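# Move the sample box into the window-side freezer rack

## Task

Carry the sample box from the shelved bench by the door to the freezer rack on the shelved bench by the window, and push it fully into a free slot. The task fails if the rack leaves its bench, if any other box is not fully inserted at the end, if the sample box ever touches the floor, or if the robot tips over or ends up leaning. Finish by releasing the box and backing the robot away; the result only counts if it stays in place without the robot holding it.

## Robot and tools

ROBOT. A two-armed robot on a wheeled base that can drive straight or spin in place but cannot move sideways. Folded, it is 0.73 m long, 0.62 m wide and 1.88 m tall, with its front 0.40 m ahead of the central column. It has a tilting head, two six-joint arms and a gripper on each arm. A loose object may occasionally get a brief shove from outside.

FRAMES. Base frame: origin on the floor under the column, midway between the drive wheels; x forward, y left, z up. left_hand and right_hand are reported in this frame, at the point where the fingers meet (tips are 8 mm further). The hand's z axis runs along the fingers (quat_wxyz maps (0,0,1) onto it) and its y axis along the opening. The odometry frame is the base frame as it was at the start of the scene.

execute_actions. Arguments: "actions", a list holding one action or none (none just returns state and images), and "cameras", a list of names from cam_head_left, cam_head_right, cam_left_wrist, cam_right_wrist, nav_camera, all. Omitted, null or ["all"] gives every camera; [] gives none. An action may contain:
- "base": exactly one relative command, measured from where the base last reported itself. translate_m: metres, forward positive, -3 to 3. rotate_rad: radians, counter-clockwise (left) positive, -3.2 to 3.2.
- "joints": a single dictionary covering both arms and the head, keyed by joint name, each value an absolute target. head_tilt_rad -0.61 to 1.308 (0 about level, positive looks down). For each side (left_/right_): joint1_rad -2.879 to 2.879, joint2_rad 0 to 3.141, joint3_rad 0 to 3.019, joint4_rad -1.692 to 1.57, joint5_rad -1.57 to 1.57, joint6_rad -2.094 to 2.094, all radians; gripper_m 0 to 0.093, the fingertip gap in metres. Joint1 rotates the arm about a shoulder axis pointing forward and tilted 0.524 rad upward; positive carries the hand forward, down and toward the robot's left. Joint5 swings the hand sideways, positive to the right. Joint6 rolls it, positive clockwise seen from behind the hand. Done tolerances: head 0.03; joints 1-6: 0.045, 0.14, 0.09, 0.055, 0.03, 0.035; gripper 0.003.
- "speeds": caps for this action only: translate_m 0.05-0.8 m/s, rotate_rad 0.1-1 rad/s (defaults are the maxima). Speeds do not slow arms.
Any unknown key or out-of-range value rejects the whole call. No action runs past 15 s, and a base move needing over 8.667 s at its cap is rejected. Motions in one action start together. A joint you leave out may keep pushing toward an earlier target. If a result reports a stop, the remaining execute_actions, wait and finished_scene calls in that reply are skipped.

wait: "seconds" 0 to 10; returns state and images like an empty action. zoom_image: "camera" plus "region" [x0, y0, x1, y1] in pixels from the top-left corner, at most 504x504, on that camera's latest full image. finished_scene: "scene", the number of the current scene; irreversible, reports success.

ARM GEOMETRY. With joint1 at -1.57 (left) or 1.57 (right) and joints 5, 6 at 0, each arm moves in a forward-pointing vertical plane 0.23 m to its side. Let a = j2 - 0.35, b = 1.05 + j2 - j3, c = b - j4 (c = 1.57 means fingers straight down). Hand forward distance = 0.12 + 0.39 sin a + 0.38 cos b + 0.25 cos c; height = 1.46 + 0.39 cos a - 0.38 sin b - 0.25 sin c. Example: j2, j3, j4 = 0.93, 0.78, 0.14 gives 0.60 m ahead, 1.21 m up. Reality sits up to 5 cm lower and nearer the column, about 12 cm with heavy or extended loads. Reach is roughly 1 m from the shoulder, lowest 0.47 m up at 0.3 m ahead; the floor is out of reach.

LOADS (fingers down, formula positions): 3.2 kg near 0.4 m ahead, 0.65-1.2 m up; 2 kg to 0.6 m ahead, 0.65-1.25 m; 1 kg to 0.8 m ahead, 0.9-1.2 m; 0.3 kg to 0.6 m ahead, 0.65-1.6 m. Heavy loads need fingers at least about 1.2 rad below horizontal; up to 0.2 kg tolerates 0.35 rad. A gripper holds about 2-6 kg.

GRIPPER. Fingers 7 cm long; outer width exceeds the reported gap by 1 cm at the tips and 5 cm at the base. Housing 10 cm wide, 7 cm thick; the wrist camera sits 9 cm behind the tips, sticking out 11 cm on one side. To grasp, command a gap smaller than the object; off_target is then expected. A reported gap at least 0.002 above target means something is held.

FRICTION. Changes under about 0.03 rad (0.08 for joints 2, 3) may not move a joint despite "done". For gentle contact, step about 0.05 rad per call from your previous target. A lowered hand may slide toward the column before lifting.

RESULTS. base_status and joint_status per motion: done, off_target (resting short, maybe still pushing), contact_stop (base only: a wheel stalled), time_out, not_followed (safety check withheld arm targets, with a "cause:" line), limit_stop_at_motor_heat. on_its_own lists uncommanded behaviour; "held at" is a joint's current target. motor_effort lists left_wheel and right_wheel in percent, peak in brackets, noisy and biased. base_odometry counts wheel turns, so slip shows as travel. If turned_by_wheels and turned_by_imu disagree by over ~4% and at least 0.05 rad, the base hit something or slipped. base_tilt in degrees (forward, right), with up to ~1 degree fixed bias. wheel_motors_off = 1 while the wheels are disabled. Motor temperatures list each arm's joints.

AVOID. After contact_stop, back off 0.05 m before turning. Table tops 0.30-1.20 m high can slide over the base and strike the column. About 3 s of hard base pushing cuts the wheel motors for 2 s. A blocked arm keeps pushing and heats up (worst with joint5 far over); resend its reported positions to relax it, though a held load sags about 1 cm per kg. MOTOR HOT appears at 85 °C; at 100 °C that arm and gripper go limp and drop things. For not_followed, move each joint from that action back at least 0.05 rad, or move the other arm away. Never let the arms collide or press together. Avoid drops, slams and knocking objects over.

CAMERAS. Head cameras 896x504 pinhole at about 1.47 m; wrist cameras 616x616 fisheye; nav_camera 896x504 low on the front at 0.23 m. Calibration is approximate. The robot keeps its last command while you think.

Each tool is called after ">>>" by a JSON object that holds its "name" and its "arguments".

## Session

>>> {"name": "execute_actions", "arguments": {"actions": [{"joints":{"head_tilt_rad":0.4}}], "cameras": ["cam_head_left","nav_camera"]}}

Scene clock: 0.83 s.
Motor temperatures (°C, as the motors report them): left_arm=[26 22 24 26 24 23] | right_arm=[24 27 26 23 25 24]
base_odometry: x=+0.000 y=+0.000 heading=+0.000 (m, m, rad; odometry frame)
turned_by_wheels: +0.000 (rad since the last result)
turned_by_imu: +0.000 (rad since the last result)
base_tilt: forward=+0.0 right=+0.2 (deg)
base_status: not commanded
joint_positions: head_tilt_rad=+0.419 left_joint1_rad=-1.604 left_joint2_rad=+0.864 left_joint3_rad=+0.417 left_joint4_rad=-0.985 left_joint5_rad=-0.005 left_joint6_rad=-0.089 left_gripper_m=+0.094 right_joint1_rad=+1.579 right_joint2_rad=+0.897 right_joint3_rad=+0.411 right_joint4_rad=-0.992 right_joint5_rad=-0.037 right_joint6_rad=-0.055 right_gripper_m=+0.094
joint_status: all done
wheel_motors_off: 0
motor_effort: left_wheel=+4(5) right_wheel=-1(1) (%)
left_hand: x=+0.1497 y=+0.2184 z=+1.2587 quat_wxyz=(+0.438, +0.025, -0.898, -0.012) (m; base frame)
right_hand: x=+0.1394 y=-0.2174 z=+1.2604 quat_wxyz=(+0.458, +0.020, -0.888, -0.032) (m; base frame)
pictures: cam_head_left, nav_camera
camera_calibration (this result's frames):
cam_head_left: T_world_to_cam=[[0.116158, -0.993191, -0.00883297, 0.0469299], [-0.453776, -0.045156, -0.889971, 1.39128], [0.883513, 0.107385, -0.455932, 0.574536], [0, 0, 0, 1]] pos_world=[0.118267, 0.0477382, 1.50056]
Images, in order (width x height): cam_head_left 896x504, nav_camera 896x504.

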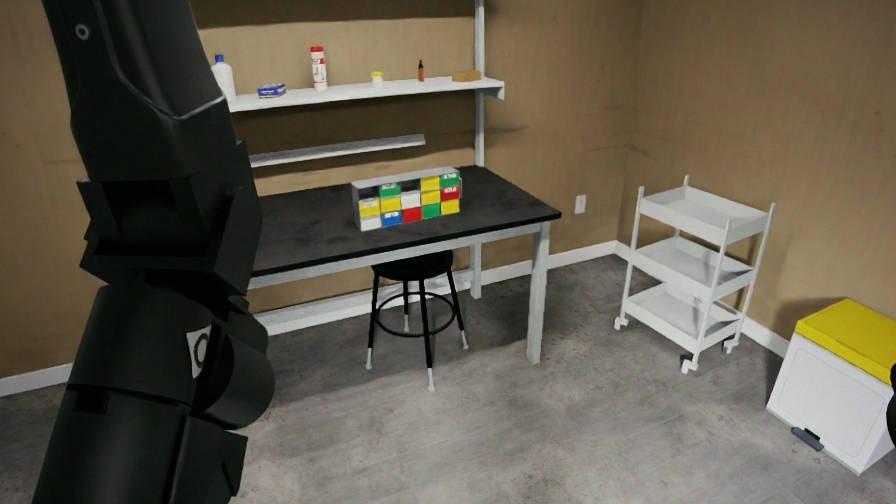

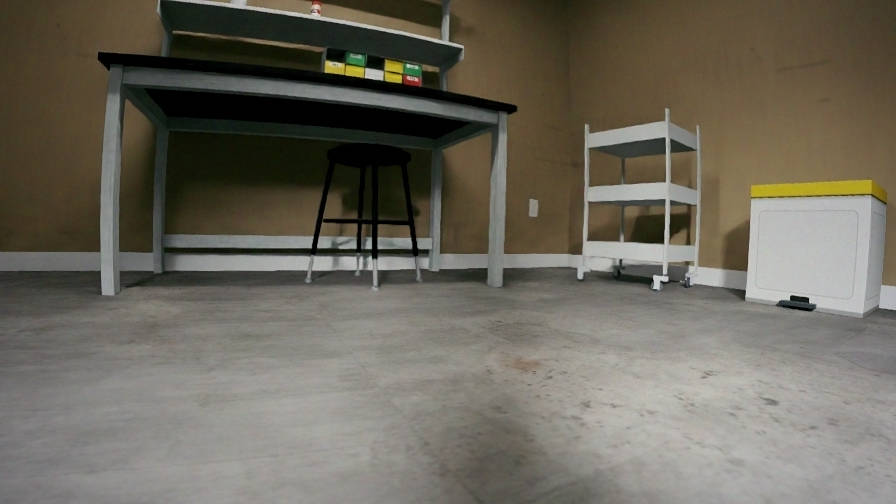

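Rack is here. Find the other bench.

>>> {"name": "execute_actions", "arguments": {"actions": [{"base":{"rotate_rad":1.6}}], "cameras": ["cam_head_left"]}}

>>> {"name": "execute_actions", "arguments": {"actions": [{"base":{"rotate_rad":1.6}}], "cameras": ["cam_head_left"]}}

>>> {"name": "execute_actions", "arguments": {"actions": [{"base":{"rotate_rad":1.6}}], "cameras": ["cam_head_left"]}}

Scene clock: 3.83 s.
Motor temperatures (°C, as the motors report them): left_arm=[26 23 24 26 24 23] | right_arm=[24 27 26 23 25 24]
base_odometry: x=+0.000 y=+0.000 heading=+1.600 (m, m, rad; odometry frame)
turned_by_wheels: +1.600 (rad since the last result)
turned_by_imu: +1.605 (rad since the last result)
base_tilt: forward=+0.1 right=+0.2 (deg)
base_status: done
joint_positions: head_tilt_rad=+0.419 left_joint1_rad=-1.604 left_joint2_rad=+0.864 left_joint3_rad=+0.417 left_joint4_rad=-0.985 left_joint5_rad=-0.005 left_joint6_rad=-0.089 left_gripper_m=+0.094 right_joint1_rad=+1.579 right_joint2_rad=+0.897 right_joint3_rad=+0.411 right_joint4_rad=-0.992 right_joint5_rad=-0.037 right_joint6_rad=-0.055 right_gripper_m=+0.094
joint_status: not commanded
wheel_motors_off: 0
motor_effort: left_wheel=-1(38) right_wheel=+1(26) (%)
left_hand: x=+0.1497 y=+0.2184 z=+1.2587 quat_wxyz=(+0.438, +0.025, -0.898, -0.012) (m; base frame)
right_hand: x=+0.1394 y=-0.2174 z=+1.2604 quat_wxyz=(+0.458, +0.020, -0.888, -0.032) (m; base frame)
pictures: cam_head_left
camera_calibration (this result's frames):
cam_head_left: T_world_to_cam=[[0.116159, -0.993191, -0.00881613, 0.0469039], [-0.453647, -0.045156, -0.890037, 1.39137], [0.883579, 0.107385, -0.455804, 0.574336], [0, 0, 0, 1]] pos_world=[0.118273, 0.0477382, 1.50057]
Images, in order (width x height): cam_head_left 896x504.

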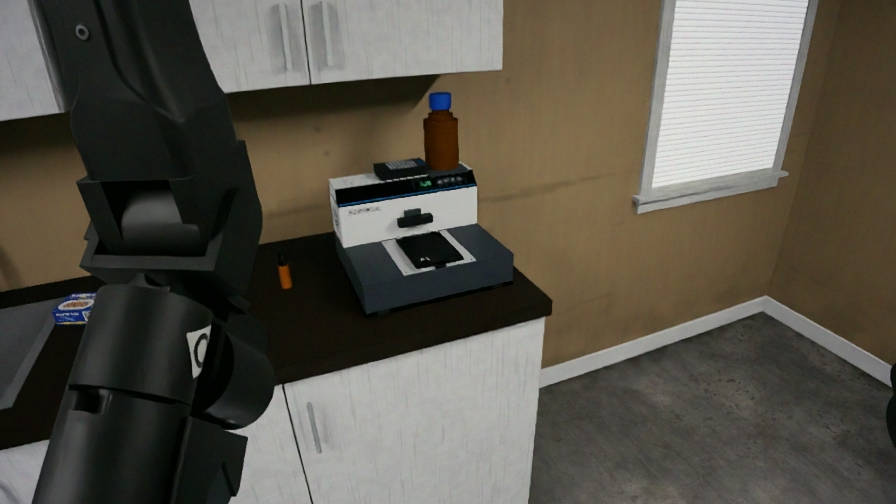

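Scene clock: 6.80 s.
Motor temperatures (°C, as the motors report them): left_arm=[26 23 24 26 24 23] | right_arm=[24 27 26 23 25 24]
base_odometry: x=+0.000 y=+0.000 heading=-3.084 (m, m, rad; odometry frame)
turned_by_wheels: +1.599 (rad since the last result)
turned_by_imu: +1.608 (rad since the last result)
base_tilt: forward=+0.0 right=+0.2 (deg)
base_status: done
joint_positions: head_tilt_rad=+0.419 left_joint1_rad=-1.604 left_joint2_rad=+0.864 left_joint3_rad=+0.417 left_joint4_rad=-0.985 left_joint5_rad=-0.005 left_joint6_rad=-0.089 left_gripper_m=+0.094 right_joint1_rad=+1.579 right_joint2_rad=+0.897 right_joint3_rad=+0.411 right_joint4_rad=-0.992 right_joint5_rad=-0.037 right_joint6_rad=-0.055 right_gripper_m=+0.094
joint_status: not commanded
wheel_motors_off: 0
motor_effort: left_wheel=-1(25) right_wheel=+0(24) (%)
left_hand: x=+0.1497 y=+0.2184 z=+1.2587 quat_wxyz=(+0.438, +0.025, -0.898, -0.012) (m; base frame)
right_hand: x=+0.1394 y=-0.2174 z=+1.2604 quat_wxyz=(+0.458, +0.020, -0.888, -0.032) (m; base frame)
pictures: cam_head_left
camera_calibration (this result's frames):
cam_head_left: T_world_to_cam=[[0.116159, -0.993191, -0.00881278, 0.0468988], [-0.453621, -0.045156, -0.89005, 1.39139], [0.883592, 0.107385, -0.455778, 0.574296], [0, 0, 0, 1]] pos_world=[0.118274, 0.0477382, 1.50057]
Images, in order (width x height): cam_head_left 896x504.

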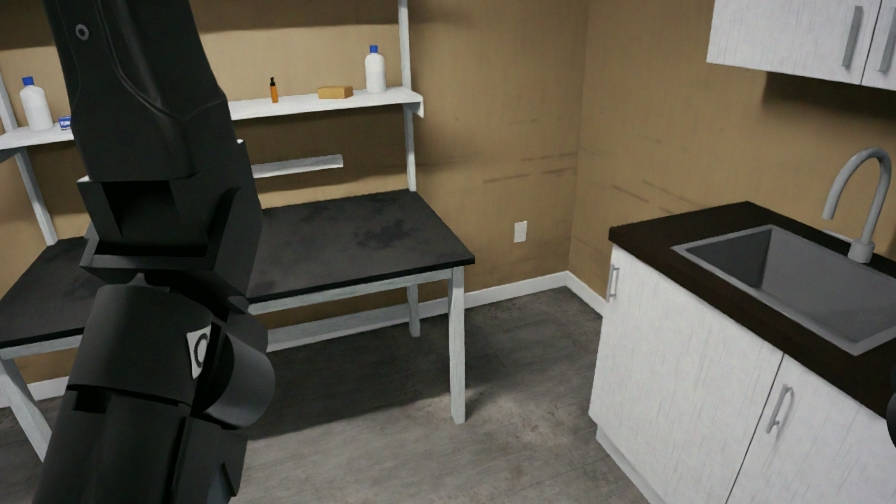

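Scene clock: 9.77 s.
Motor temperatures (°C, as the motors report them): left_arm=[26 23 24 26 24 23] | right_arm=[24 27 26 23 25 24]
base_odometry: x=+0.000 y=+0.000 heading=-1.485 (m, m, rad; odometry frame)
turned_by_wheels: +1.599 (rad since the last result)
turned_by_imu: +1.608 (rad since the last result)
base_tilt: forward=+0.0 right=+0.2 (deg)
base_status: done
joint_positions: head_tilt_rad=+0.419 left_joint1_rad=-1.604 left_joint2_rad=+0.864 left_joint3_rad=+0.417 left_joint4_rad=-0.985 left_joint5_rad=-0.005 left_joint6_rad=-0.089 left_gripper_m=+0.094 right_joint1_rad=+1.579 right_joint2_rad=+0.897 right_joint3_rad=+0.411 right_joint4_rad=-0.992 right_joint5_rad=-0.037 right_joint6_rad=-0.055 right_gripper_m=+0.094
joint_status: not commanded
wheel_motors_off: 0
motor_effort: left_wheel=-1(25) right_wheel=+0(25) (%)
left_hand: x=+0.1497 y=+0.2184 z=+1.2587 quat_wxyz=(+0.438, +0.025, -0.898, -0.012) (m; base frame)
right_hand: x=+0.1394 y=-0.2174 z=+1.2604 quat_wxyz=(+0.458, +0.020, -0.888, -0.032) (m; base frame)
pictures: cam_head_left
camera_calibration (this result's frames):
cam_head_left: T_world_to_cam=[[0.11616, -0.993191, -0.00881044, 0.0468951], [-0.453604, -0.045156, -0.890059, 1.3914], [0.883601, 0.107385, -0.45576, 0.574268], [0, 0, 0, 1]] pos_world=[0.118274, 0.0477382, 1.50057]
Images, in order (width x height): cam_head_left 896x504.

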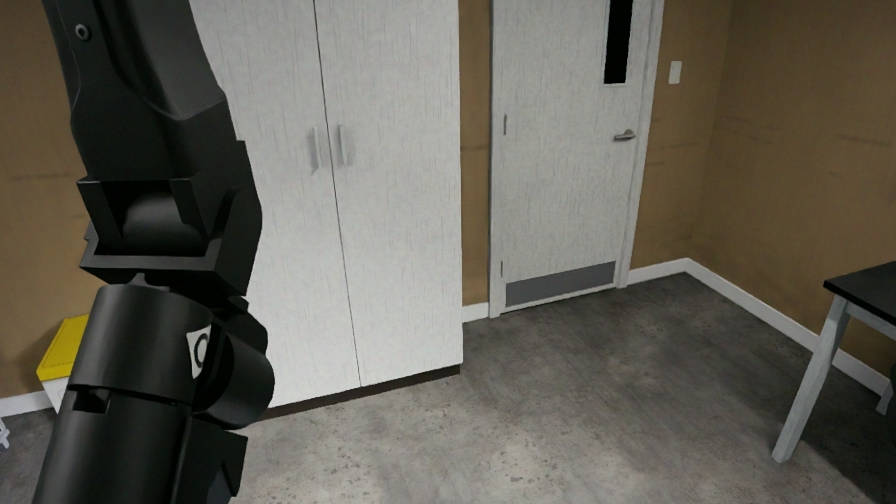

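>>> {"name": "execute_actions", "arguments": {"actions": [{"base":{"rotate_rad":-0.9}}], "cameras": ["cam_head_left","nav_camera"]}}

Scene clock: 12.10 s.
Motor temperatures (°C, as the motors report them): left_arm=[26 23 24 26 24 23] | right_arm=[24 27 26 23 25 24]
base_odometry: x=+0.000 y=+0.000 heading=-2.384 (m, m, rad; odometry frame)
turned_by_wheels: -0.899 (rad since the last result)
turned_by_imu: -0.905 (rad since the last result)
base_tilt: forward=+0.0 right=+0.1 (deg)
base_status: done
joint_positions: head_tilt_rad=+0.419 left_joint1_rad=-1.604 left_joint2_rad=+0.864 left_joint3_rad=+0.417 left_joint4_rad=-0.985 left_joint5_rad=-0.005 left_joint6_rad=-0.089 left_gripper_m=+0.094 right_joint1_rad=+1.579 right_joint2_rad=+0.897 right_joint3_rad=+0.411 right_joint4_rad=-0.992 right_joint5_rad=-0.037 right_joint6_rad=-0.055 right_gripper_m=+0.094
joint_status: not commanded
wheel_motors_off: 0
motor_effort: left_wheel=+2(20) right_wheel=-1(21) (%)
left_hand: x=+0.1497 y=+0.2184 z=+1.2587 quat_wxyz=(+0.438, +0.025, -0.898, -0.012) (m; base frame)
right_hand: x=+0.1394 y=-0.2174 z=+1.2604 quat_wxyz=(+0.458, +0.020, -0.888, -0.032) (m; base frame)
pictures: cam_head_left, nav_camera
camera_calibration (this result's frames):
cam_head_left: T_world_to_cam=[[0.11616, -0.993191, -0.00880869, 0.0468924], [-0.45359, -0.045156, -0.890066, 1.39141], [0.883608, 0.107385, -0.455747, 0.574247], [0, 0, 0, 1]] pos_world=[0.118275, 0.0477382, 1.50057]
Images, in order (width x height): cam_head_left 896x504, nav_camera 896x504.

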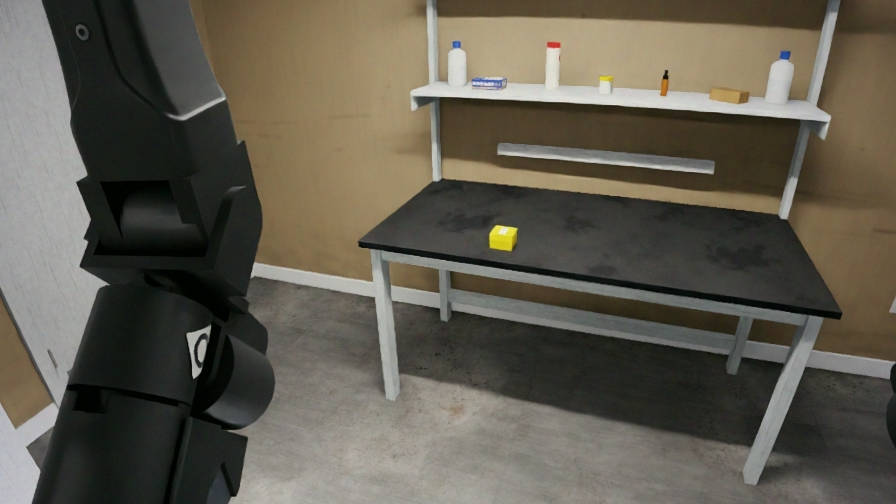

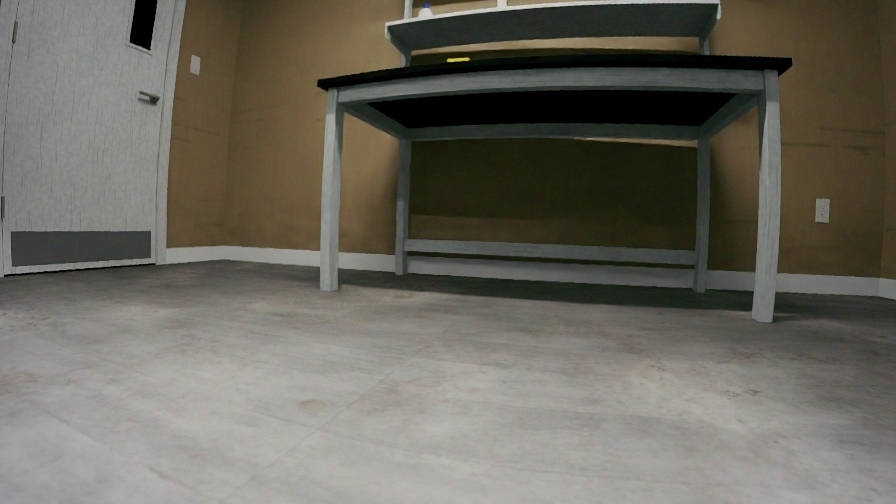

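>>> {"name": "execute_actions", "arguments": {"actions": [{"base":{"rotate_rad":0.42}}], "cameras": []}}

>>> {"name": "execute_actions", "arguments": {"actions": [{"base":{"translate_m":0.95}}], "cameras": []}}

>>> {"name": "execute_actions", "arguments": {"actions": [{"base":{"rotate_rad":-0.62},"joints":{"head_tilt_rad":0.8}}], "cameras": ["cam_head_right","nav_camera"]}}

Scene clock: 14.10 s.
Motor temperatures (°C, as the motors report them): left_arm=[26 23 24 26 24 23] | right_arm=[24 27 26 23 25 24]
base_odometry: x=+0.000 y=+0.000 heading=-1.965 (m, m, rad; odometry frame)
turned_by_wheels: +0.419 (rad since the last result)
turned_by_imu: +0.422 (rad since the last result)
base_tilt: forward=+0.0 right=+0.2 (deg)
base_status: done
joint_positions: head_tilt_rad=+0.419 left_joint1_rad=-1.604 left_joint2_rad=+0.864 left_joint3_rad=+0.417 left_joint4_rad=-0.985 left_joint5_rad=-0.005 left_joint6_rad=-0.089 left_gripper_m=+0.094 right_joint1_rad=+1.579 right_joint2_rad=+0.897 right_joint3_rad=+0.411 right_joint4_rad=-0.992 right_joint5_rad=-0.037 right_joint6_rad=-0.055 right_gripper_m=+0.094
joint_status: not commanded
wheel_motors_off: 0
motor_effort: left_wheel=-1(20) right_wheel=+2(20) (%)
left_hand: x=+0.1497 y=+0.2184 z=+1.2587 quat_wxyz=(+0.438, +0.025, -0.898, -0.012) (m; base frame)
right_hand: x=+0.1394 y=-0.2174 z=+1.2604 quat_wxyz=(+0.458, +0.020, -0.888, -0.032) (m; base frame)
pictures: none
No camera images: the call's "cameras" was empty. Leave "cameras" out to get every camera's image.

Scene clock: 17.10 s.
Motor temperatures (°C, as the motors report them): left_arm=[26 23 24 26 24 23] | right_arm=[24 27 26 23 25 24]
base_odometry: x=-0.365 y=-0.877 heading=-1.965 (m, m, rad; odometry frame)
turned_by_wheels: +0.000 (rad since the last result)
turned_by_imu: -0.001 (rad since the last result)
base_tilt: forward=+0.0 right=+0.1 (deg)
base_status: done
joint_positions: head_tilt_rad=+0.418 left_joint1_rad=-1.604 left_joint2_rad=+0.864 left_joint3_rad=+0.419 left_joint4_rad=-0.985 left_joint5_rad=-0.005 left_joint6_rad=-0.089 left_gripper_m=+0.094 right_joint1_rad=+1.579 right_joint2_rad=+0.897 right_joint3_rad=+0.414 right_joint4_rad=-0.992 right_joint5_rad=-0.037 right_joint6_rad=-0.055 right_gripper_m=+0.094
joint_status: not commanded
wheel_motors_off: 0
motor_effort: left_wheel=+0(45) right_wheel=-1(50) (%)
left_hand: x=+0.1510 y=+0.2183 z=+1.2583 quat_wxyz=(+0.437, +0.025, -0.899, -0.012) (m; base frame)
right_hand: x=+0.1408 y=-0.2174 z=+1.2599 quat_wxyz=(+0.457, +0.020, -0.889, -0.032) (m; base frame)
pictures: none
No camera images: the call's "cameras" was empty. Leave "cameras" out to get every camera's image.

Scene clock: 18.97 s.
Motor temperatures (°C, as the motors report them): left_arm=[26 23 24 26 24 23] | right_arm=[24 27 26 23 25 24]
base_odometry: x=-0.365 y=-0.877 heading=-2.584 (m, m, rad; odometry frame)
turned_by_wheels: -0.620 (rad since the last result)
turned_by_imu: -0.620 (rad since the last result)
base_tilt: forward=+0.0 right=+0.2 (deg)
base_status: done
joint_positions: head_tilt_rad=+0.802 left_joint1_rad=-1.604 left_joint2_rad=+0.864 left_joint3_rad=+0.419 left_joint4_rad=-0.985 left_joint5_rad=-0.005 left_joint6_rad=-0.089 left_gripper_m=+0.094 right_joint1_rad=+1.579 right_joint2_rad=+0.897 right_joint3_rad=+0.414 right_joint4_rad=-0.992 right_joint5_rad=-0.037 right_joint6_rad=-0.055 right_gripper_m=+0.094
joint_status: all done
wheel_motors_off: 0
motor_effort: left_wheel=+1(30) right_wheel=+1(39) (%)
left_hand: x=+0.1510 y=+0.2183 z=+1.2583 quat_wxyz=(+0.437, +0.025, -0.899, -0.012) (m; base frame)
right_hand: x=+0.1408 y=-0.2174 z=+1.2599 quat_wxyz=(+0.457, +0.020, -0.889, -0.032) (m; base frame)
pictures: cam_head_right, nav_camera
camera_calibration (this result's frames):
cam_head_right: T_world_to_cam=[[0.0926068, -0.994294, -0.0529471, 0.0260022], [-0.750374, -0.0347376, -0.6601, 1.05391], [0.654494, 0.10086, -0.74931, 1.04313], [0, 0, 0, 1]] pos_world=[0.105692, -0.0427464, 1.47869]
Images, in order (width x height): cam_head_right 896x504, nav_camera 896x504.

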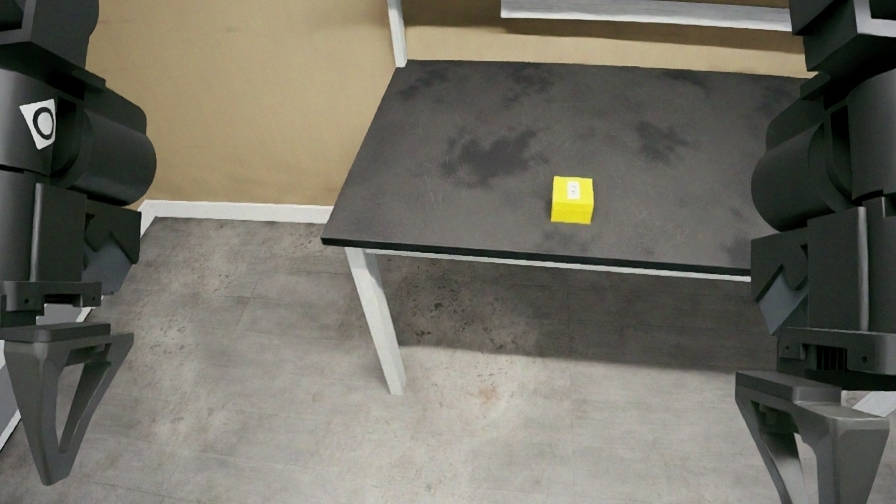

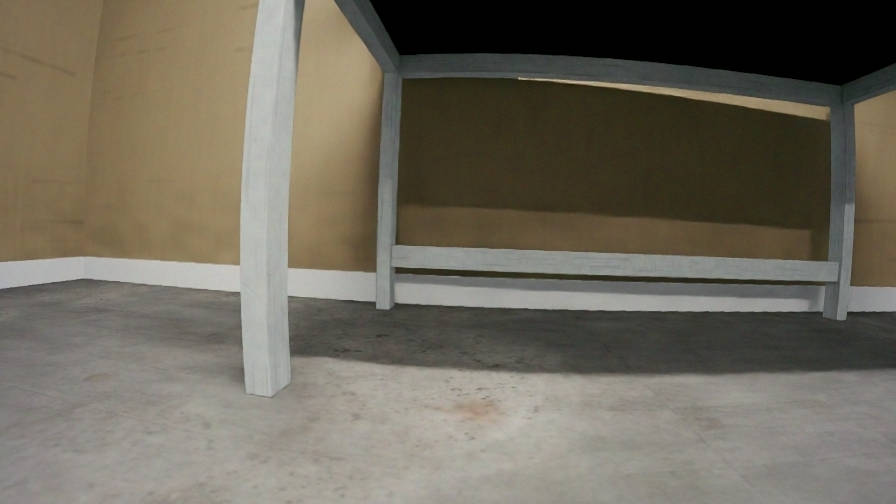

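>>> {"name": "execute_actions", "arguments": {"actions": [{"base":{"translate_m":-0.15},"joints":{"right_joint1_rad":1.57,"right_joint2_rad":2.46,"right_joint3_rad":1.97,"right_joint4_rad":1.17,"right_joint5_rad":0,"right_joint6_rad":0}}], "cameras": ["cam_head_right","cam_right_wrist"]}}

Scene clock: 21.13 s.
Motor temperatures (°C, as the motors report them): left_arm=[26 23 24 26 24 23] | right_arm=[24 28 26 23 25 24]
base_odometry: x=-0.237 y=-0.798 heading=-2.585 (m, m, rad; odometry frame)
turned_by_wheels: -0.001 (rad since the last result)
turned_by_imu: -0.001 (rad since the last result)
base_tilt: forward=+0.1 right=+0.2 (deg)
base_status: done
joint_positions: head_tilt_rad=+0.803 left_joint1_rad=-1.604 left_joint2_rad=+0.863 left_joint3_rad=+0.414 left_joint4_rad=-0.985 left_joint5_rad=-0.005 left_joint6_rad=-0.089 left_gripper_m=+0.094 right_joint1_rad=+1.578 right_joint2_rad=+2.459 right_joint3_rad=+1.961 right_joint4_rad=+1.150 right_joint5_rad=-0.003 right_joint6_rad=-0.010 right_gripper_m=+0.094
joint_status: all done
wheel_motors_off: 0
motor_effort: left_wheel=-1(45) right_wheel=-2(46) (%)
left_hand: x=+0.1483 y=+0.2184 z=+1.2592 quat_wxyz=(+0.439, +0.025, -0.898, -0.012) (m; base frame)
right_hand: x=+0.6901 y=-0.2186 z=+0.7810 quat_wxyz=(-0.554, +0.005, -0.832, -0.002) (m; base frame)
pictures: cam_head_right, cam_right_wrist
camera_calibration (this result's frames):
cam_head_right: T_world_to_cam=[[0.0925374, -0.994294, -0.0530684, 0.0261924], [-0.751238, -0.0347376, -0.659116, 1.05244], [0.653512, 0.10086, -0.750166, 1.0445], [0, 0, 0, 1]] pos_world=[0.105612, -0.0427464, 1.47862]
cam_right_wrist: T_world_to_cam=[[0.00838136, -0.999965, -0.000517982, -0.223604], [-0.859909, -0.00694307, -0.5104, 0.990276], [0.510379, 0.00472326, -0.859937, 0.439324], [0, 0, 0, 1]] pos_world=[0.6292, -0.218796, 0.883112]
Images, in order (width x height): cam_head_right 896x504, cam_right_wrist 616x616.

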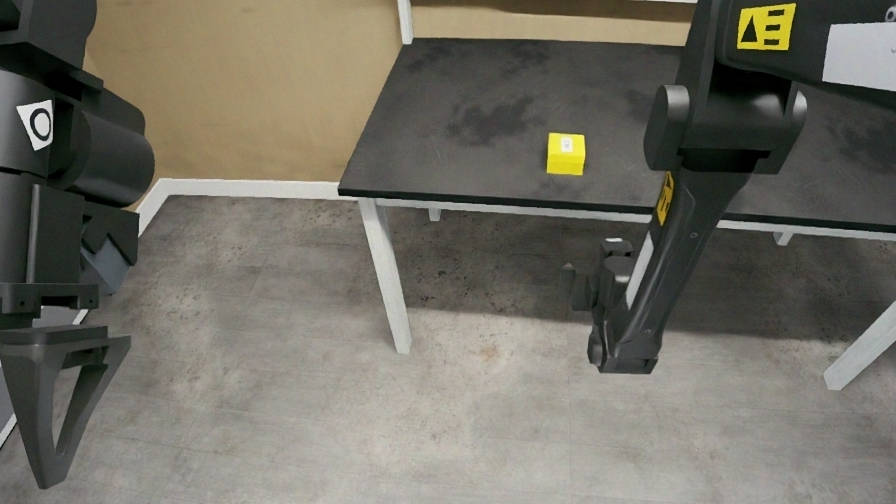

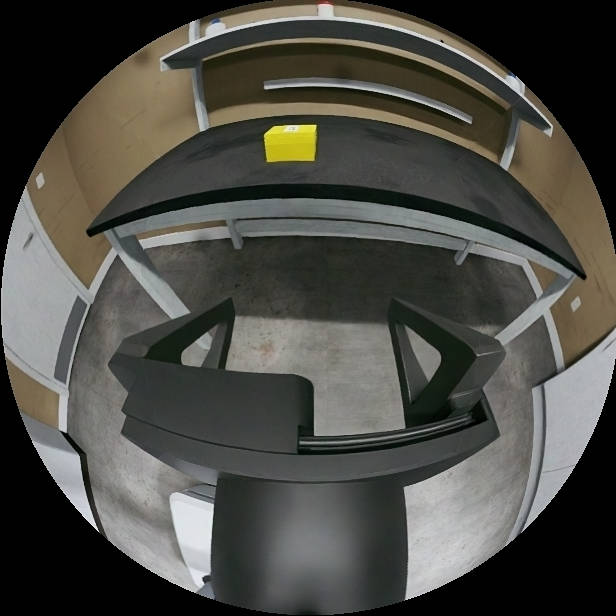

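>>> {"name": "execute_actions", "arguments": {"actions": [{"base":{"rotate_rad":0.032}}], "cameras": []}}

>>> {"name": "execute_actions", "arguments": {"actions": [{"base":{"translate_m":0.22}}], "cameras": ["cam_right_wrist"]}}

Scene clock: 22.00 s.
Motor temperatures (°C, as the motors report them): left_arm=[26 23 24 26 24 23] | right_arm=[24 28 26 23 25 24]
base_odometry: x=-0.237 y=-0.798 heading=-2.555 (m, m, rad; odometry frame)
turned_by_wheels: +0.030 (rad since the last result)
turned_by_imu: +0.031 (rad since the last result)
base_tilt: forward=+0.0 right=+0.2 (deg)
base_status: done
joint_positions: head_tilt_rad=+0.803 left_joint1_rad=-1.604 left_joint2_rad=+0.863 left_joint3_rad=+0.414 left_joint4_rad=-0.985 left_joint5_rad=-0.005 left_joint6_rad=-0.089 left_gripper_m=+0.094 right_joint1_rad=+1.573 right_joint2_rad=+2.459 right_joint3_rad=+1.961 right_joint4_rad=+1.150 right_joint5_rad=-0.003 right_joint6_rad=-0.010 right_gripper_m=+0.094
joint_status: not commanded
wheel_motors_off: 0
motor_effort: left_wheel=+0(30) right_wheel=+2(30) (%)
left_hand: x=+0.1483 y=+0.2184 z=+1.2592 quat_wxyz=(+0.439, +0.025, -0.898, -0.012) (m; base frame)
right_hand: x=+0.6901 y=-0.2227 z=+0.7810 quat_wxyz=(-0.554, +0.005, -0.832, +0.000) (m; base frame)
pictures: none
No camera images: the call's "cameras" was empty. Leave "cameras" out to get every camera's image.

Scene clock: 23.73 s.
Motor temperatures (°C, as the motors report them): left_arm=[26 23 24 26 24 23] | right_arm=[24 28 26 23 25 24]
base_odometry: x=-0.420 y=-0.920 heading=-2.554 (m, m, rad; odometry frame)
turned_by_wheels: +0.001 (rad since the last result)
turned_by_imu: +0.001 (rad since the last result)
base_tilt: forward=+0.0 right=+0.2 (deg)
base_status: done
joint_positions: head_tilt_rad=+0.803 left_joint1_rad=-1.604 left_joint2_rad=+0.863 left_joint3_rad=+0.419 left_joint4_rad=-0.985 left_joint5_rad=-0.005 left_joint6_rad=-0.089 left_gripper_m=+0.094 right_joint1_rad=+1.573 right_joint2_rad=+2.459 right_joint3_rad=+1.967 right_joint4_rad=+1.150 right_joint5_rad=-0.003 right_joint6_rad=-0.010 right_gripper_m=+0.094
joint_status: not commanded
wheel_motors_off: 0
motor_effort: left_wheel=+1(36) right_wheel=+0(50) (%)
left_hand: x=+0.1508 y=+0.2184 z=+1.2585 quat_wxyz=(+0.437, +0.025, -0.899, -0.012) (m; base frame)
right_hand: x=+0.6930 y=-0.2231 z=+0.7824 quat_wxyz=(-0.557, +0.005, -0.830, +0.000) (m; base frame)
pictures: cam_right_wrist
camera_calibration (this result's frames):
cam_right_wrist: T_world_to_cam=[[0.00551441, -0.999977, 0.0039508, -0.229618], [-0.856798, -0.00676196, -0.515608, 0.995444], [0.515623, -0.000541763, -0.856816, 0.431839], [0, 0, 0, 1]] pos_world=[0.631494, -0.222648, 0.884173]
Images, in order (width x height): cam_right_wrist 616x616.

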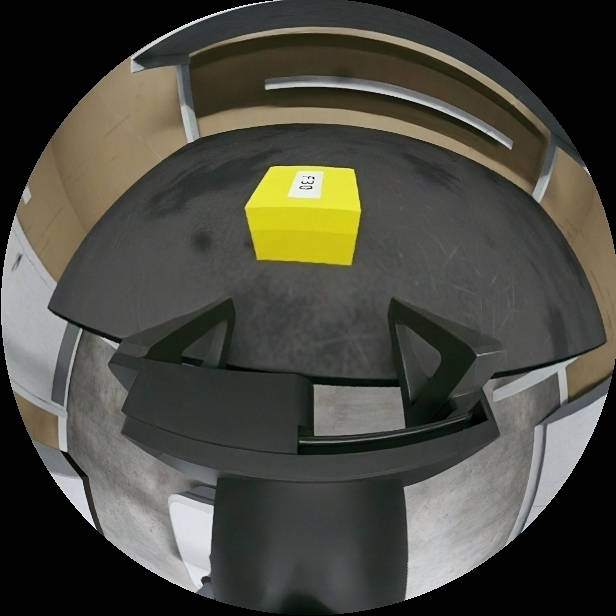

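>>> {"name": "execute_actions", "arguments": {"actions": [{"base":{"translate_m":0.095},"speeds":{"translate_m":0.15}}], "cameras": ["cam_right_wrist"]}}

>>> {"name": "execute_actions", "arguments": {"actions": [{"joints":{"right_gripper_m":0.04}}], "cameras": ["cam_right_wrist"]}}

Scene clock: 25.23 s.
Motor temperatures (°C, as the motors report them): left_arm=[26 23 24 26 24 23] | right_arm=[24 28 26 23 25 24]
base_odometry: x=-0.500 y=-0.972 heading=-2.553 (m, m, rad; odometry frame)
turned_by_wheels: +0.001 (rad since the last result)
turned_by_imu: +0.001 (rad since the last result)
base_tilt: forward=+0.0 right=+0.2 (deg)
base_status: done
joint_positions: head_tilt_rad=+0.803 left_joint1_rad=-1.604 left_joint2_rad=+0.863 left_joint3_rad=+0.419 left_joint4_rad=-0.985 left_joint5_rad=-0.005 left_joint6_rad=-0.089 left_gripper_m=+0.094 right_joint1_rad=+1.573 right_joint2_rad=+2.459 right_joint3_rad=+1.969 right_joint4_rad=+1.150 right_joint5_rad=-0.003 right_joint6_rad=-0.010 right_gripper_m=+0.094
joint_status: not commanded
wheel_motors_off: 0
motor_effort: left_wheel=+1(43) right_wheel=-1(32) (%)
left_hand: x=+0.1508 y=+0.2184 z=+1.2585 quat_wxyz=(+0.437, +0.025, -0.899, -0.012) (m; base frame)
right_hand: x=+0.6940 y=-0.2231 z=+0.7829 quat_wxyz=(-0.558, +0.005, -0.830, +0.000) (m; base frame)
pictures: cam_right_wrist
camera_calibration (this result's frames):
cam_right_wrist: T_world_to_cam=[[0.00550332, -0.999977, 0.00395926, -0.229624], [-0.855813, -0.00675786, -0.517241, 0.997052], [0.517256, -0.000541841, -0.85583, 0.42986], [0, 0, 0, 1]] pos_world=[0.632207, -0.222648, 0.884513]
Images, in order (width x height): cam_right_wrist 616x616.

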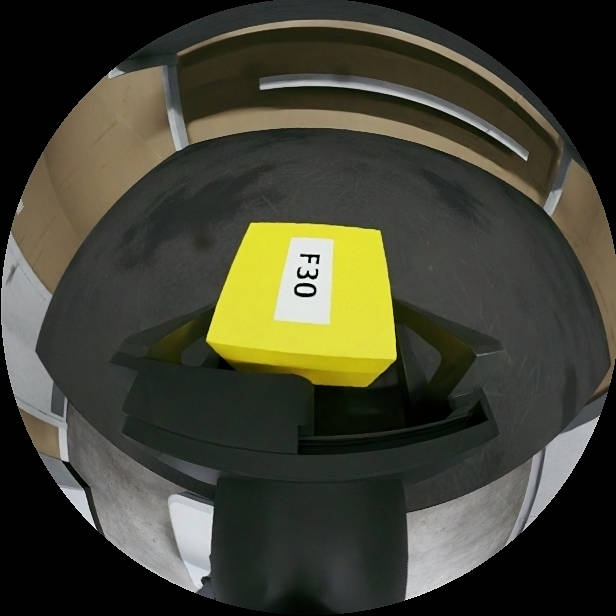

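Scene clock: 25.83 s.
Motor temperatures (°C, as the motors report them): left_arm=[26 23 24 26 24 23] | right_arm=[24 28 26 23 25 24]
base_odometry: x=-0.500 y=-0.972 heading=-2.553 (m, m, rad; odometry frame)
turned_by_wheels: +0.000 (rad since the last result)
turned_by_imu: +0.000 (rad since the last result)
base_tilt: forward=+0.1 right=+0.2 (deg)
base_status: not commanded
joint_positions: head_tilt_rad=+0.803 left_joint1_rad=-1.604 left_joint2_rad=+0.863 left_joint3_rad=+0.419 left_joint4_rad=-0.985 left_joint5_rad=-0.005 left_joint6_rad=-0.089 left_gripper_m=+0.094 right_joint1_rad=+1.573 right_joint2_rad=+2.459 right_joint3_rad=+1.969 right_joint4_rad=+1.150 right_joint5_rad=-0.002 right_joint6_rad=-0.009 right_gripper_m=+0.076
joint_status: right_gripper_m off_target (ended at +0.076, target +0.040)
wheel_motors_off: 0
motor_effort: left_wheel=+1(1) right_wheel=+0(1) (%)
left_hand: x=+0.1508 y=+0.2184 z=+1.2585 quat_wxyz=(+0.437, +0.025, -0.899, -0.012) (m; base frame)
right_hand: x=+0.6940 y=-0.2231 z=+0.7830 quat_wxyz=(-0.558, +0.004, -0.830, +0.000) (m; base frame)
pictures: cam_right_wrist
camera_calibration (this result's frames):
cam_right_wrist: T_world_to_cam=[[0.00485994, -0.999982, 0.00339837, -0.228805], [-0.855622, -0.00591726, -0.517568, 0.997438], [0.517579, -0.000392364, -0.855635, 0.429572], [0, 0, 0, 1]] pos_world=[0.632204, -0.222731, 0.884576]
Images, in order (width x height): cam_right_wrist 616x616.

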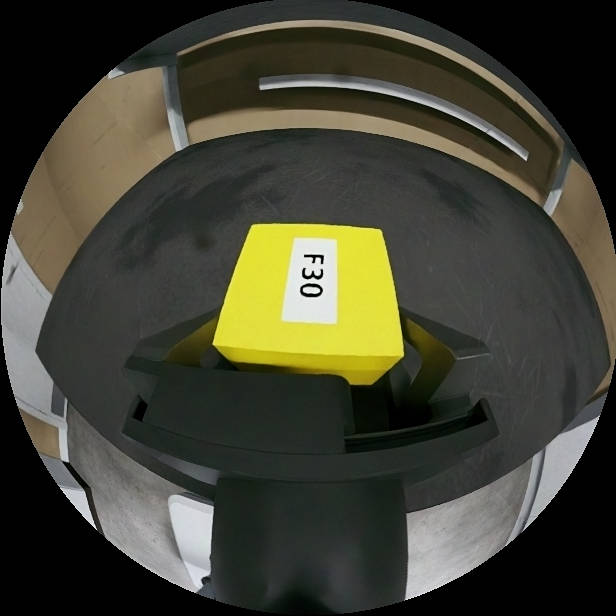

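>>> {"name": "execute_actions", "arguments": {"actions": [{"joints":{"right_joint2_rad":2.11,"right_joint3_rad":1.62,"head_tilt_rad":0.6}}], "cameras": []}}

>>> {"name": "execute_actions", "arguments": {"actions": [{"base":{"translate_m":-0.3}}], "cameras": []}}

>>> {"name": "execute_actions", "arguments": {"actions": [{"base":{"rotate_rad":-2.9}}], "cameras": []}}

>>> {"name": "execute_actions", "arguments": {"actions": [{"base":{"translate_m":1.12}}], "cameras": []}}

>>> {"name": "execute_actions", "arguments": {"actions": [{"base":{"rotate_rad":-0.38}}], "cameras": ["cam_head_right","cam_right_wrist"]}}

Scene clock: 27.27 s.
Motor temperatures (°C, as the motors report them): left_arm=[26 23 24 26 24 23] | right_arm=[24 28 26 23 25 24]
base_odometry: x=-0.500 y=-0.972 heading=-2.553 (m, m, rad; odometry frame)
turned_by_wheels: +0.000 (rad since the last result)
turned_by_imu: +0.000 (rad since the last result)
base_tilt: forward=+0.0 right=+0.2 (deg)
base_status: not commanded
joint_positions: head_tilt_rad=+0.618 left_joint1_rad=-1.604 left_joint2_rad=+0.863 left_joint3_rad=+0.419 left_joint4_rad=-0.985 left_joint5_rad=-0.005 left_joint6_rad=-0.089 left_gripper_m=+0.094 right_joint1_rad=+1.573 right_joint2_rad=+2.098 right_joint3_rad=+1.617 right_joint4_rad=+1.151 right_joint5_rad=-0.002 right_joint6_rad=-0.009 right_gripper_m=+0.076
joint_status: all done
wheel_motors_off: 0
motor_effort: left_wheel=+1(2) right_wheel=-1(3) (%)
left_hand: x=+0.1508 y=+0.2184 z=+1.2585 quat_wxyz=(+0.437, +0.025, -0.899, -0.012) (m; base frame)
right_hand: x=+0.7473 y=-0.2233 z=+0.9147 quat_wxyz=(-0.562, +0.004, -0.827, +0.000) (m; base frame)
pictures: none
No camera images: the call's "cameras" was empty. Leave "cameras" out to get every camera's image.

Scene clock: 29.27 s.
Motor temperatures (°C, as the motors report them): left_arm=[26 23 24 26 24 23] | right_arm=[24 29 26 23 25 24]
base_odometry: x=-0.250 y=-0.806 heading=-2.552 (m, m, rad; odometry frame)
turned_by_wheels: +0.001 (rad since the last result)
turned_by_imu: +0.001 (rad since the last result)
base_tilt: forward=+0.0 right=+0.2 (deg)
base_status: done
joint_positions: head_tilt_rad=+0.617 left_joint1_rad=-1.604 left_joint2_rad=+0.863 left_joint3_rad=+0.414 left_joint4_rad=-0.985 left_joint5_rad=-0.005 left_joint6_rad=-0.089 left_gripper_m=+0.094 right_joint1_rad=+1.573 right_joint2_rad=+2.099 right_joint3_rad=+1.611 right_joint4_rad=+1.151 right_joint5_rad=-0.002 right_joint6_rad=-0.009 right_gripper_m=+0.076
joint_status: not commanded
wheel_motors_off: 0
motor_effort: left_wheel=+0(49) right_wheel=-3(43) (%)
left_hand: x=+0.1486 y=+0.2184 z=+1.2592 quat_wxyz=(+0.439, +0.025, -0.898, -0.012) (m; base frame)
right_hand: x=+0.7438 y=-0.2233 z=+0.9123 quat_wxyz=(-0.559, +0.004, -0.829, +0.000) (m; base frame)
pictures: none
No camera images: the call's "cameras" was empty. Leave "cameras" out to get every camera's image.

Scene clock: 33.53 s.
Motor temperatures (°C, as the motors report them): left_arm=[26 23 24 26 24 23] | right_arm=[24 29 26 23 25 24]
base_odometry: x=-0.250 y=-0.806 heading=+0.831 (m, m, rad; odometry frame)
turned_by_wheels: -2.899 (rad since the last result)
turned_by_imu: -2.912 (rad since the last result)
base_tilt: forward=+0.0 right=+0.2 (deg)
base_status: done
joint_positions: head_tilt_rad=+0.617 left_joint1_rad=-1.604 left_joint2_rad=+0.863 left_joint3_rad=+0.414 left_joint4_rad=-0.985 left_joint5_rad=-0.005 left_joint6_rad=-0.089 left_gripper_m=+0.094 right_joint1_rad=+1.562 right_joint2_rad=+2.099 right_joint3_rad=+1.611 right_joint4_rad=+1.151 right_joint5_rad=-0.002 right_joint6_rad=-0.009 right_gripper_m=+0.076
joint_status: not commanded
wheel_motors_off: 0
motor_effort: left_wheel=+2(42) right_wheel=+0(37) (%)
left_hand: x=+0.1486 y=+0.2184 z=+1.2592 quat_wxyz=(+0.439, +0.025, -0.898, -0.012) (m; base frame)
right_hand: x=+0.7438 y=-0.2323 z=+0.9123 quat_wxyz=(-0.559, +0.004, -0.829, +0.006) (m; base frame)
pictures: none
No camera images: the call's "cameras" was empty. Leave "cameras" out to get every camera's image.

Scene clock: 36.97 s.
Motor temperatures (°C, as the motors report them): left_arm=[26 23 24 26 24 23] | right_arm=[24 29 26 23 25 24]
base_odometry: x=+0.505 y=+0.021 heading=+0.831 (m, m, rad; odometry frame)
turned_by_wheels: +0.000 (rad since the last result)
turned_by_imu: -0.002 (rad since the last result)
base_tilt: forward=+0.0 right=+0.2 (deg)
base_status: done
joint_positions: head_tilt_rad=+0.617 left_joint1_rad=-1.604 left_joint2_rad=+0.863 left_joint3_rad=+0.416 left_joint4_rad=-0.985 left_joint5_rad=-0.005 left_joint6_rad=-0.089 left_gripper_m=+0.094 right_joint1_rad=+1.562 right_joint2_rad=+2.100 right_joint3_rad=+1.612 right_joint4_rad=+1.151 right_joint5_rad=-0.002 right_joint6_rad=-0.009 right_gripper_m=+0.076
joint_status: not commanded
wheel_motors_off: 0
motor_effort: left_wheel=+0(50) right_wheel=+0(45) (%)
left_hand: x=+0.1496 y=+0.2184 z=+1.2589 quat_wxyz=(+0.438, +0.025, -0.898, -0.012) (m; base frame)
right_hand: x=+0.7441 y=-0.2320 z=+0.9124 quat_wxyz=(-0.559, +0.004, -0.829, +0.006) (m; base frame)
pictures: none
No camera images: the call's "cameras" was empty. Leave "cameras" out to get every camera's image.

Scene clock: 38.57 s.
Motor temperatures (°C, as the motors report them): left_arm=[26 23 24 26 24 23] | right_arm=[24 29 26 23 25 24]
base_odometry: x=+0.505 y=+0.021 heading=+0.451 (m, m, rad; odometry frame)
turned_by_wheels: -0.380 (rad since the last result)
turned_by_imu: -0.378 (rad since the last result)
base_tilt: forward=+0.0 right=+0.2 (deg)
base_status: done
joint_positions: head_tilt_rad=+0.617 left_joint1_rad=-1.604 left_joint2_rad=+0.863 left_joint3_rad=+0.416 left_joint4_rad=-0.985 left_joint5_rad=-0.005 left_joint6_rad=-0.089 left_gripper_m=+0.094 right_joint1_rad=+1.563 right_joint2_rad=+2.100 right_joint3_rad=+1.612 right_joint4_rad=+1.151 right_joint5_rad=-0.002 right_joint6_rad=-0.009 right_gripper_m=+0.076
joint_status: not commanded
wheel_motors_off: 0
motor_effort: left_wheel=+0(41) right_wheel=-1(41) (%)
left_hand: x=+0.1496 y=+0.2184 z=+1.2589 quat_wxyz=(+0.438, +0.025, -0.898, -0.012) (m; base frame)
right_hand: x=+0.7441 y=-0.2317 z=+0.9124 quat_wxyz=(-0.559, +0.004, -0.829, +0.006) (m; base frame)
pictures: cam_head_right, cam_right_wrist
camera_calibration (this result's frames):
cam_head_right: T_world_to_cam=[[0.100762, -0.994294, -0.0350215, -0.00201097], [-0.616245, -0.0347376, -0.786788, 1.2423], [0.781082, 0.10086, -0.616229, 0.83186], [0, 0, 0, 1]] pos_world=[0.116013, -0.0427464, 1.48997]
cam_right_wrist: T_world_to_cam=[[-0.00101536, -0.99992, 0.0126164, -0.242102], [-0.853873, -0.00569968, -0.52045, 1.10862], [0.520481, -0.0113012, -0.853799, 0.507998], [0, 0, 0, 1]] pos_world=[0.681976, -0.230022, 1.01377]
Images, in order (width x height): cam_head_right 896x504, cam_right_wrist 616x616.

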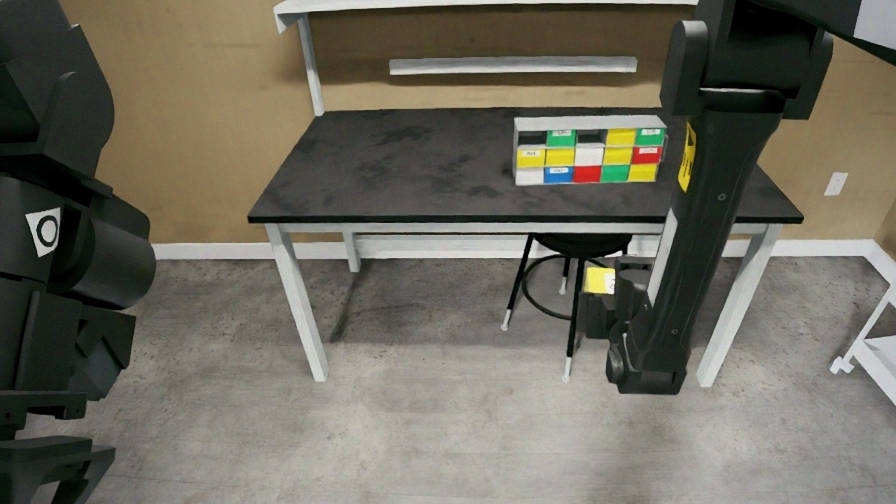

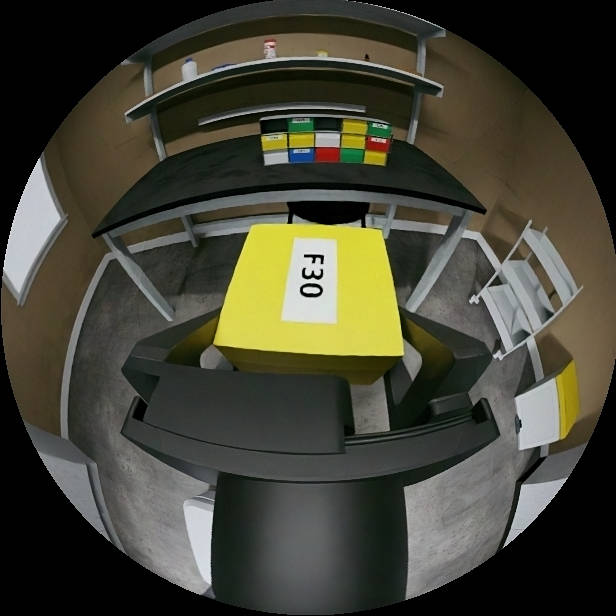

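>>> {"name": "execute_actions", "arguments": {"actions": [{"base":{"rotate_rad":-0.1}}], "cameras": []}}

>>> {"name": "execute_actions", "arguments": {"actions": [{"base":{"translate_m":0.3}}], "cameras": []}}

>>> {"name": "execute_actions", "arguments": {"actions": [{"base":{"rotate_rad":0.22}}], "cameras": ["cam_head_right","cam_right_wrist"]}}

Scene clock: 39.80 s.
Motor temperatures (°C, as the motors report them): left_arm=[26 23 24 26 24 23] | right_arm=[24 29 26 23 25 24]
base_odometry: x=+0.505 y=+0.021 heading=+0.352 (m, m, rad; odometry frame)
turned_by_wheels: -0.099 (rad since the last result)
turned_by_imu: -0.100 (rad since the last result)
base_tilt: forward=+0.1 right=+0.2 (deg)
base_status: done
joint_positions: head_tilt_rad=+0.617 left_joint1_rad=-1.604 left_joint2_rad=+0.863 left_joint3_rad=+0.416 left_joint4_rad=-0.985 left_joint5_rad=-0.005 left_joint6_rad=-0.089 left_gripper_m=+0.094 right_joint1_rad=+1.564 right_joint2_rad=+2.100 right_joint3_rad=+1.612 right_joint4_rad=+1.151 right_joint5_rad=-0.002 right_joint6_rad=-0.009 right_gripper_m=+0.076
joint_status: not commanded
wheel_motors_off: 0
motor_effort: left_wheel=+2(22) right_wheel=-1(28) (%)
left_hand: x=+0.1496 y=+0.2184 z=+1.2589 quat_wxyz=(+0.438, +0.025, -0.898, -0.012) (m; base frame)
right_hand: x=+0.7441 y=-0.2305 z=+0.9125 quat_wxyz=(-0.560, +0.004, -0.829, +0.005) (m; base frame)
pictures: none
No camera images: the call's "cameras" was empty. Leave "cameras" out to get every camera's image.

Scene clock: 41.80 s.
Motor temperatures (°C, as the motors report them): left_arm=[26 23 24 26 24 23] | right_arm=[24 29 26 23 25 24]
base_odometry: x=+0.787 y=+0.125 heading=+0.351 (m, m, rad; odometry frame)
turned_by_wheels: -0.001 (rad since the last result)
turned_by_imu: -0.001 (rad since the last result)
base_tilt: forward=+0.0 right=+0.2 (deg)
base_status: done
joint_positions: head_tilt_rad=+0.617 left_joint1_rad=-1.604 left_joint2_rad=+0.863 left_joint3_rad=+0.419 left_joint4_rad=-0.985 left_joint5_rad=-0.005 left_joint6_rad=-0.089 left_gripper_m=+0.094 right_joint1_rad=+1.565 right_joint2_rad=+2.100 right_joint3_rad=+1.615 right_joint4_rad=+1.151 right_joint5_rad=-0.002 right_joint6_rad=-0.009 right_gripper_m=+0.076
joint_status: not commanded
wheel_motors_off: 0
motor_effort: left_wheel=-1(49) right_wheel=+0(44) (%)
left_hand: x=+0.1511 y=+0.2183 z=+1.2584 quat_wxyz=(+0.437, +0.025, -0.899, -0.012) (m; base frame)
right_hand: x=+0.7452 y=-0.2299 z=+0.9128 quat_wxyz=(-0.560, +0.004, -0.828, +0.005) (m; base frame)
pictures: none
No camera images: the call's "cameras" was empty. Leave "cameras" out to get every camera's image.

Scene clock: 43.10 s.
Motor temperatures (°C, as the motors report them): left_arm=[26 23 24 26 24 23] | right_arm=[24 30 26 23 25 24]
base_odometry: x=+0.787 y=+0.125 heading=+0.570 (m, m, rad; odometry frame)
turned_by_wheels: +0.219 (rad since the last result)
turned_by_imu: +0.219 (rad since the last result)
base_tilt: forward=+0.0 right=+0.1 (deg)
base_status: done
joint_positions: head_tilt_rad=+0.617 left_joint1_rad=-1.604 left_joint2_rad=+0.863 left_joint3_rad=+0.419 left_joint4_rad=-0.985 left_joint5_rad=-0.005 left_joint6_rad=-0.089 left_gripper_m=+0.094 right_joint1_rad=+1.577 right_joint2_rad=+2.100 right_joint3_rad=+1.615 right_joint4_rad=+1.151 right_joint5_rad=-0.002 right_joint6_rad=-0.009 right_gripper_m=+0.076
joint_status: not commanded
wheel_motors_off: 0
motor_effort: left_wheel=-1(40) right_wheel=-1(28) (%)
left_hand: x=+0.1511 y=+0.2183 z=+1.2584 quat_wxyz=(+0.437, +0.025, -0.899, -0.012) (m; base frame)
right_hand: x=+0.7452 y=-0.2204 z=+0.9128 quat_wxyz=(-0.560, +0.004, -0.828, -0.001) (m; base frame)
pictures: cam_head_right, cam_right_wrist
camera_calibration (this result's frames):
cam_head_right: T_world_to_cam=[[0.10077, -0.994294, -0.0349978, -0.00204798], [-0.61606, -0.0347376, -0.786933, 1.24251], [0.781227, 0.10086, -0.616045, 0.831569], [0, 0, 0, 1]] pos_world=[0.116025, -0.0427464, 1.48999]
cam_right_wrist: T_world_to_cam=[[0.00602898, -0.999982, 0.000400183, -0.224883], [-0.85264, -0.00534974, -0.522471, 1.11081], [0.522464, 0.00280876, -0.852657, 0.508501], [0, 0, 0, 1]] pos_world=[0.682803, -0.220365, 1.01403]
Images, in order (width x height): cam_head_right 896x504, cam_right_wrist 616x616.

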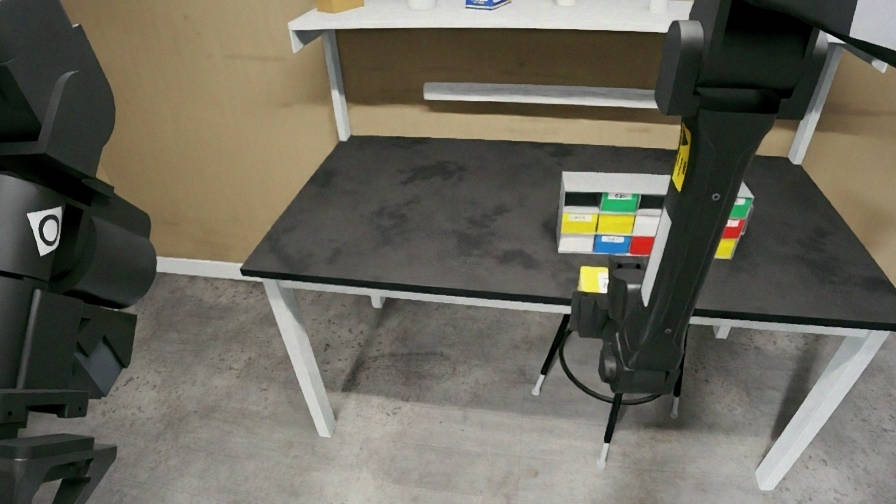

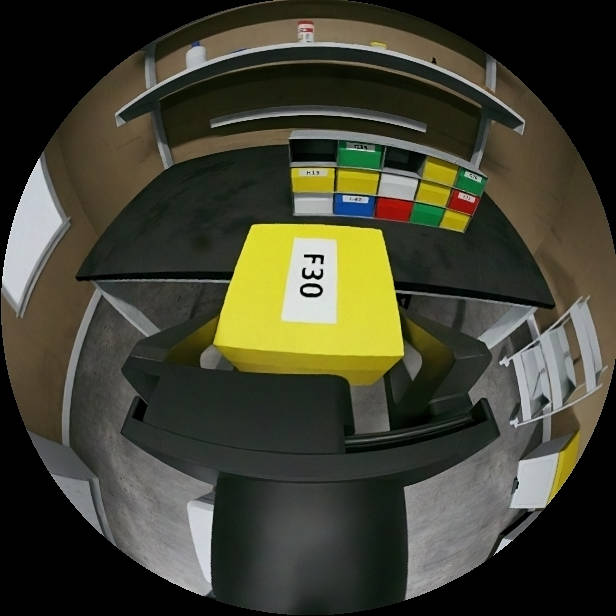

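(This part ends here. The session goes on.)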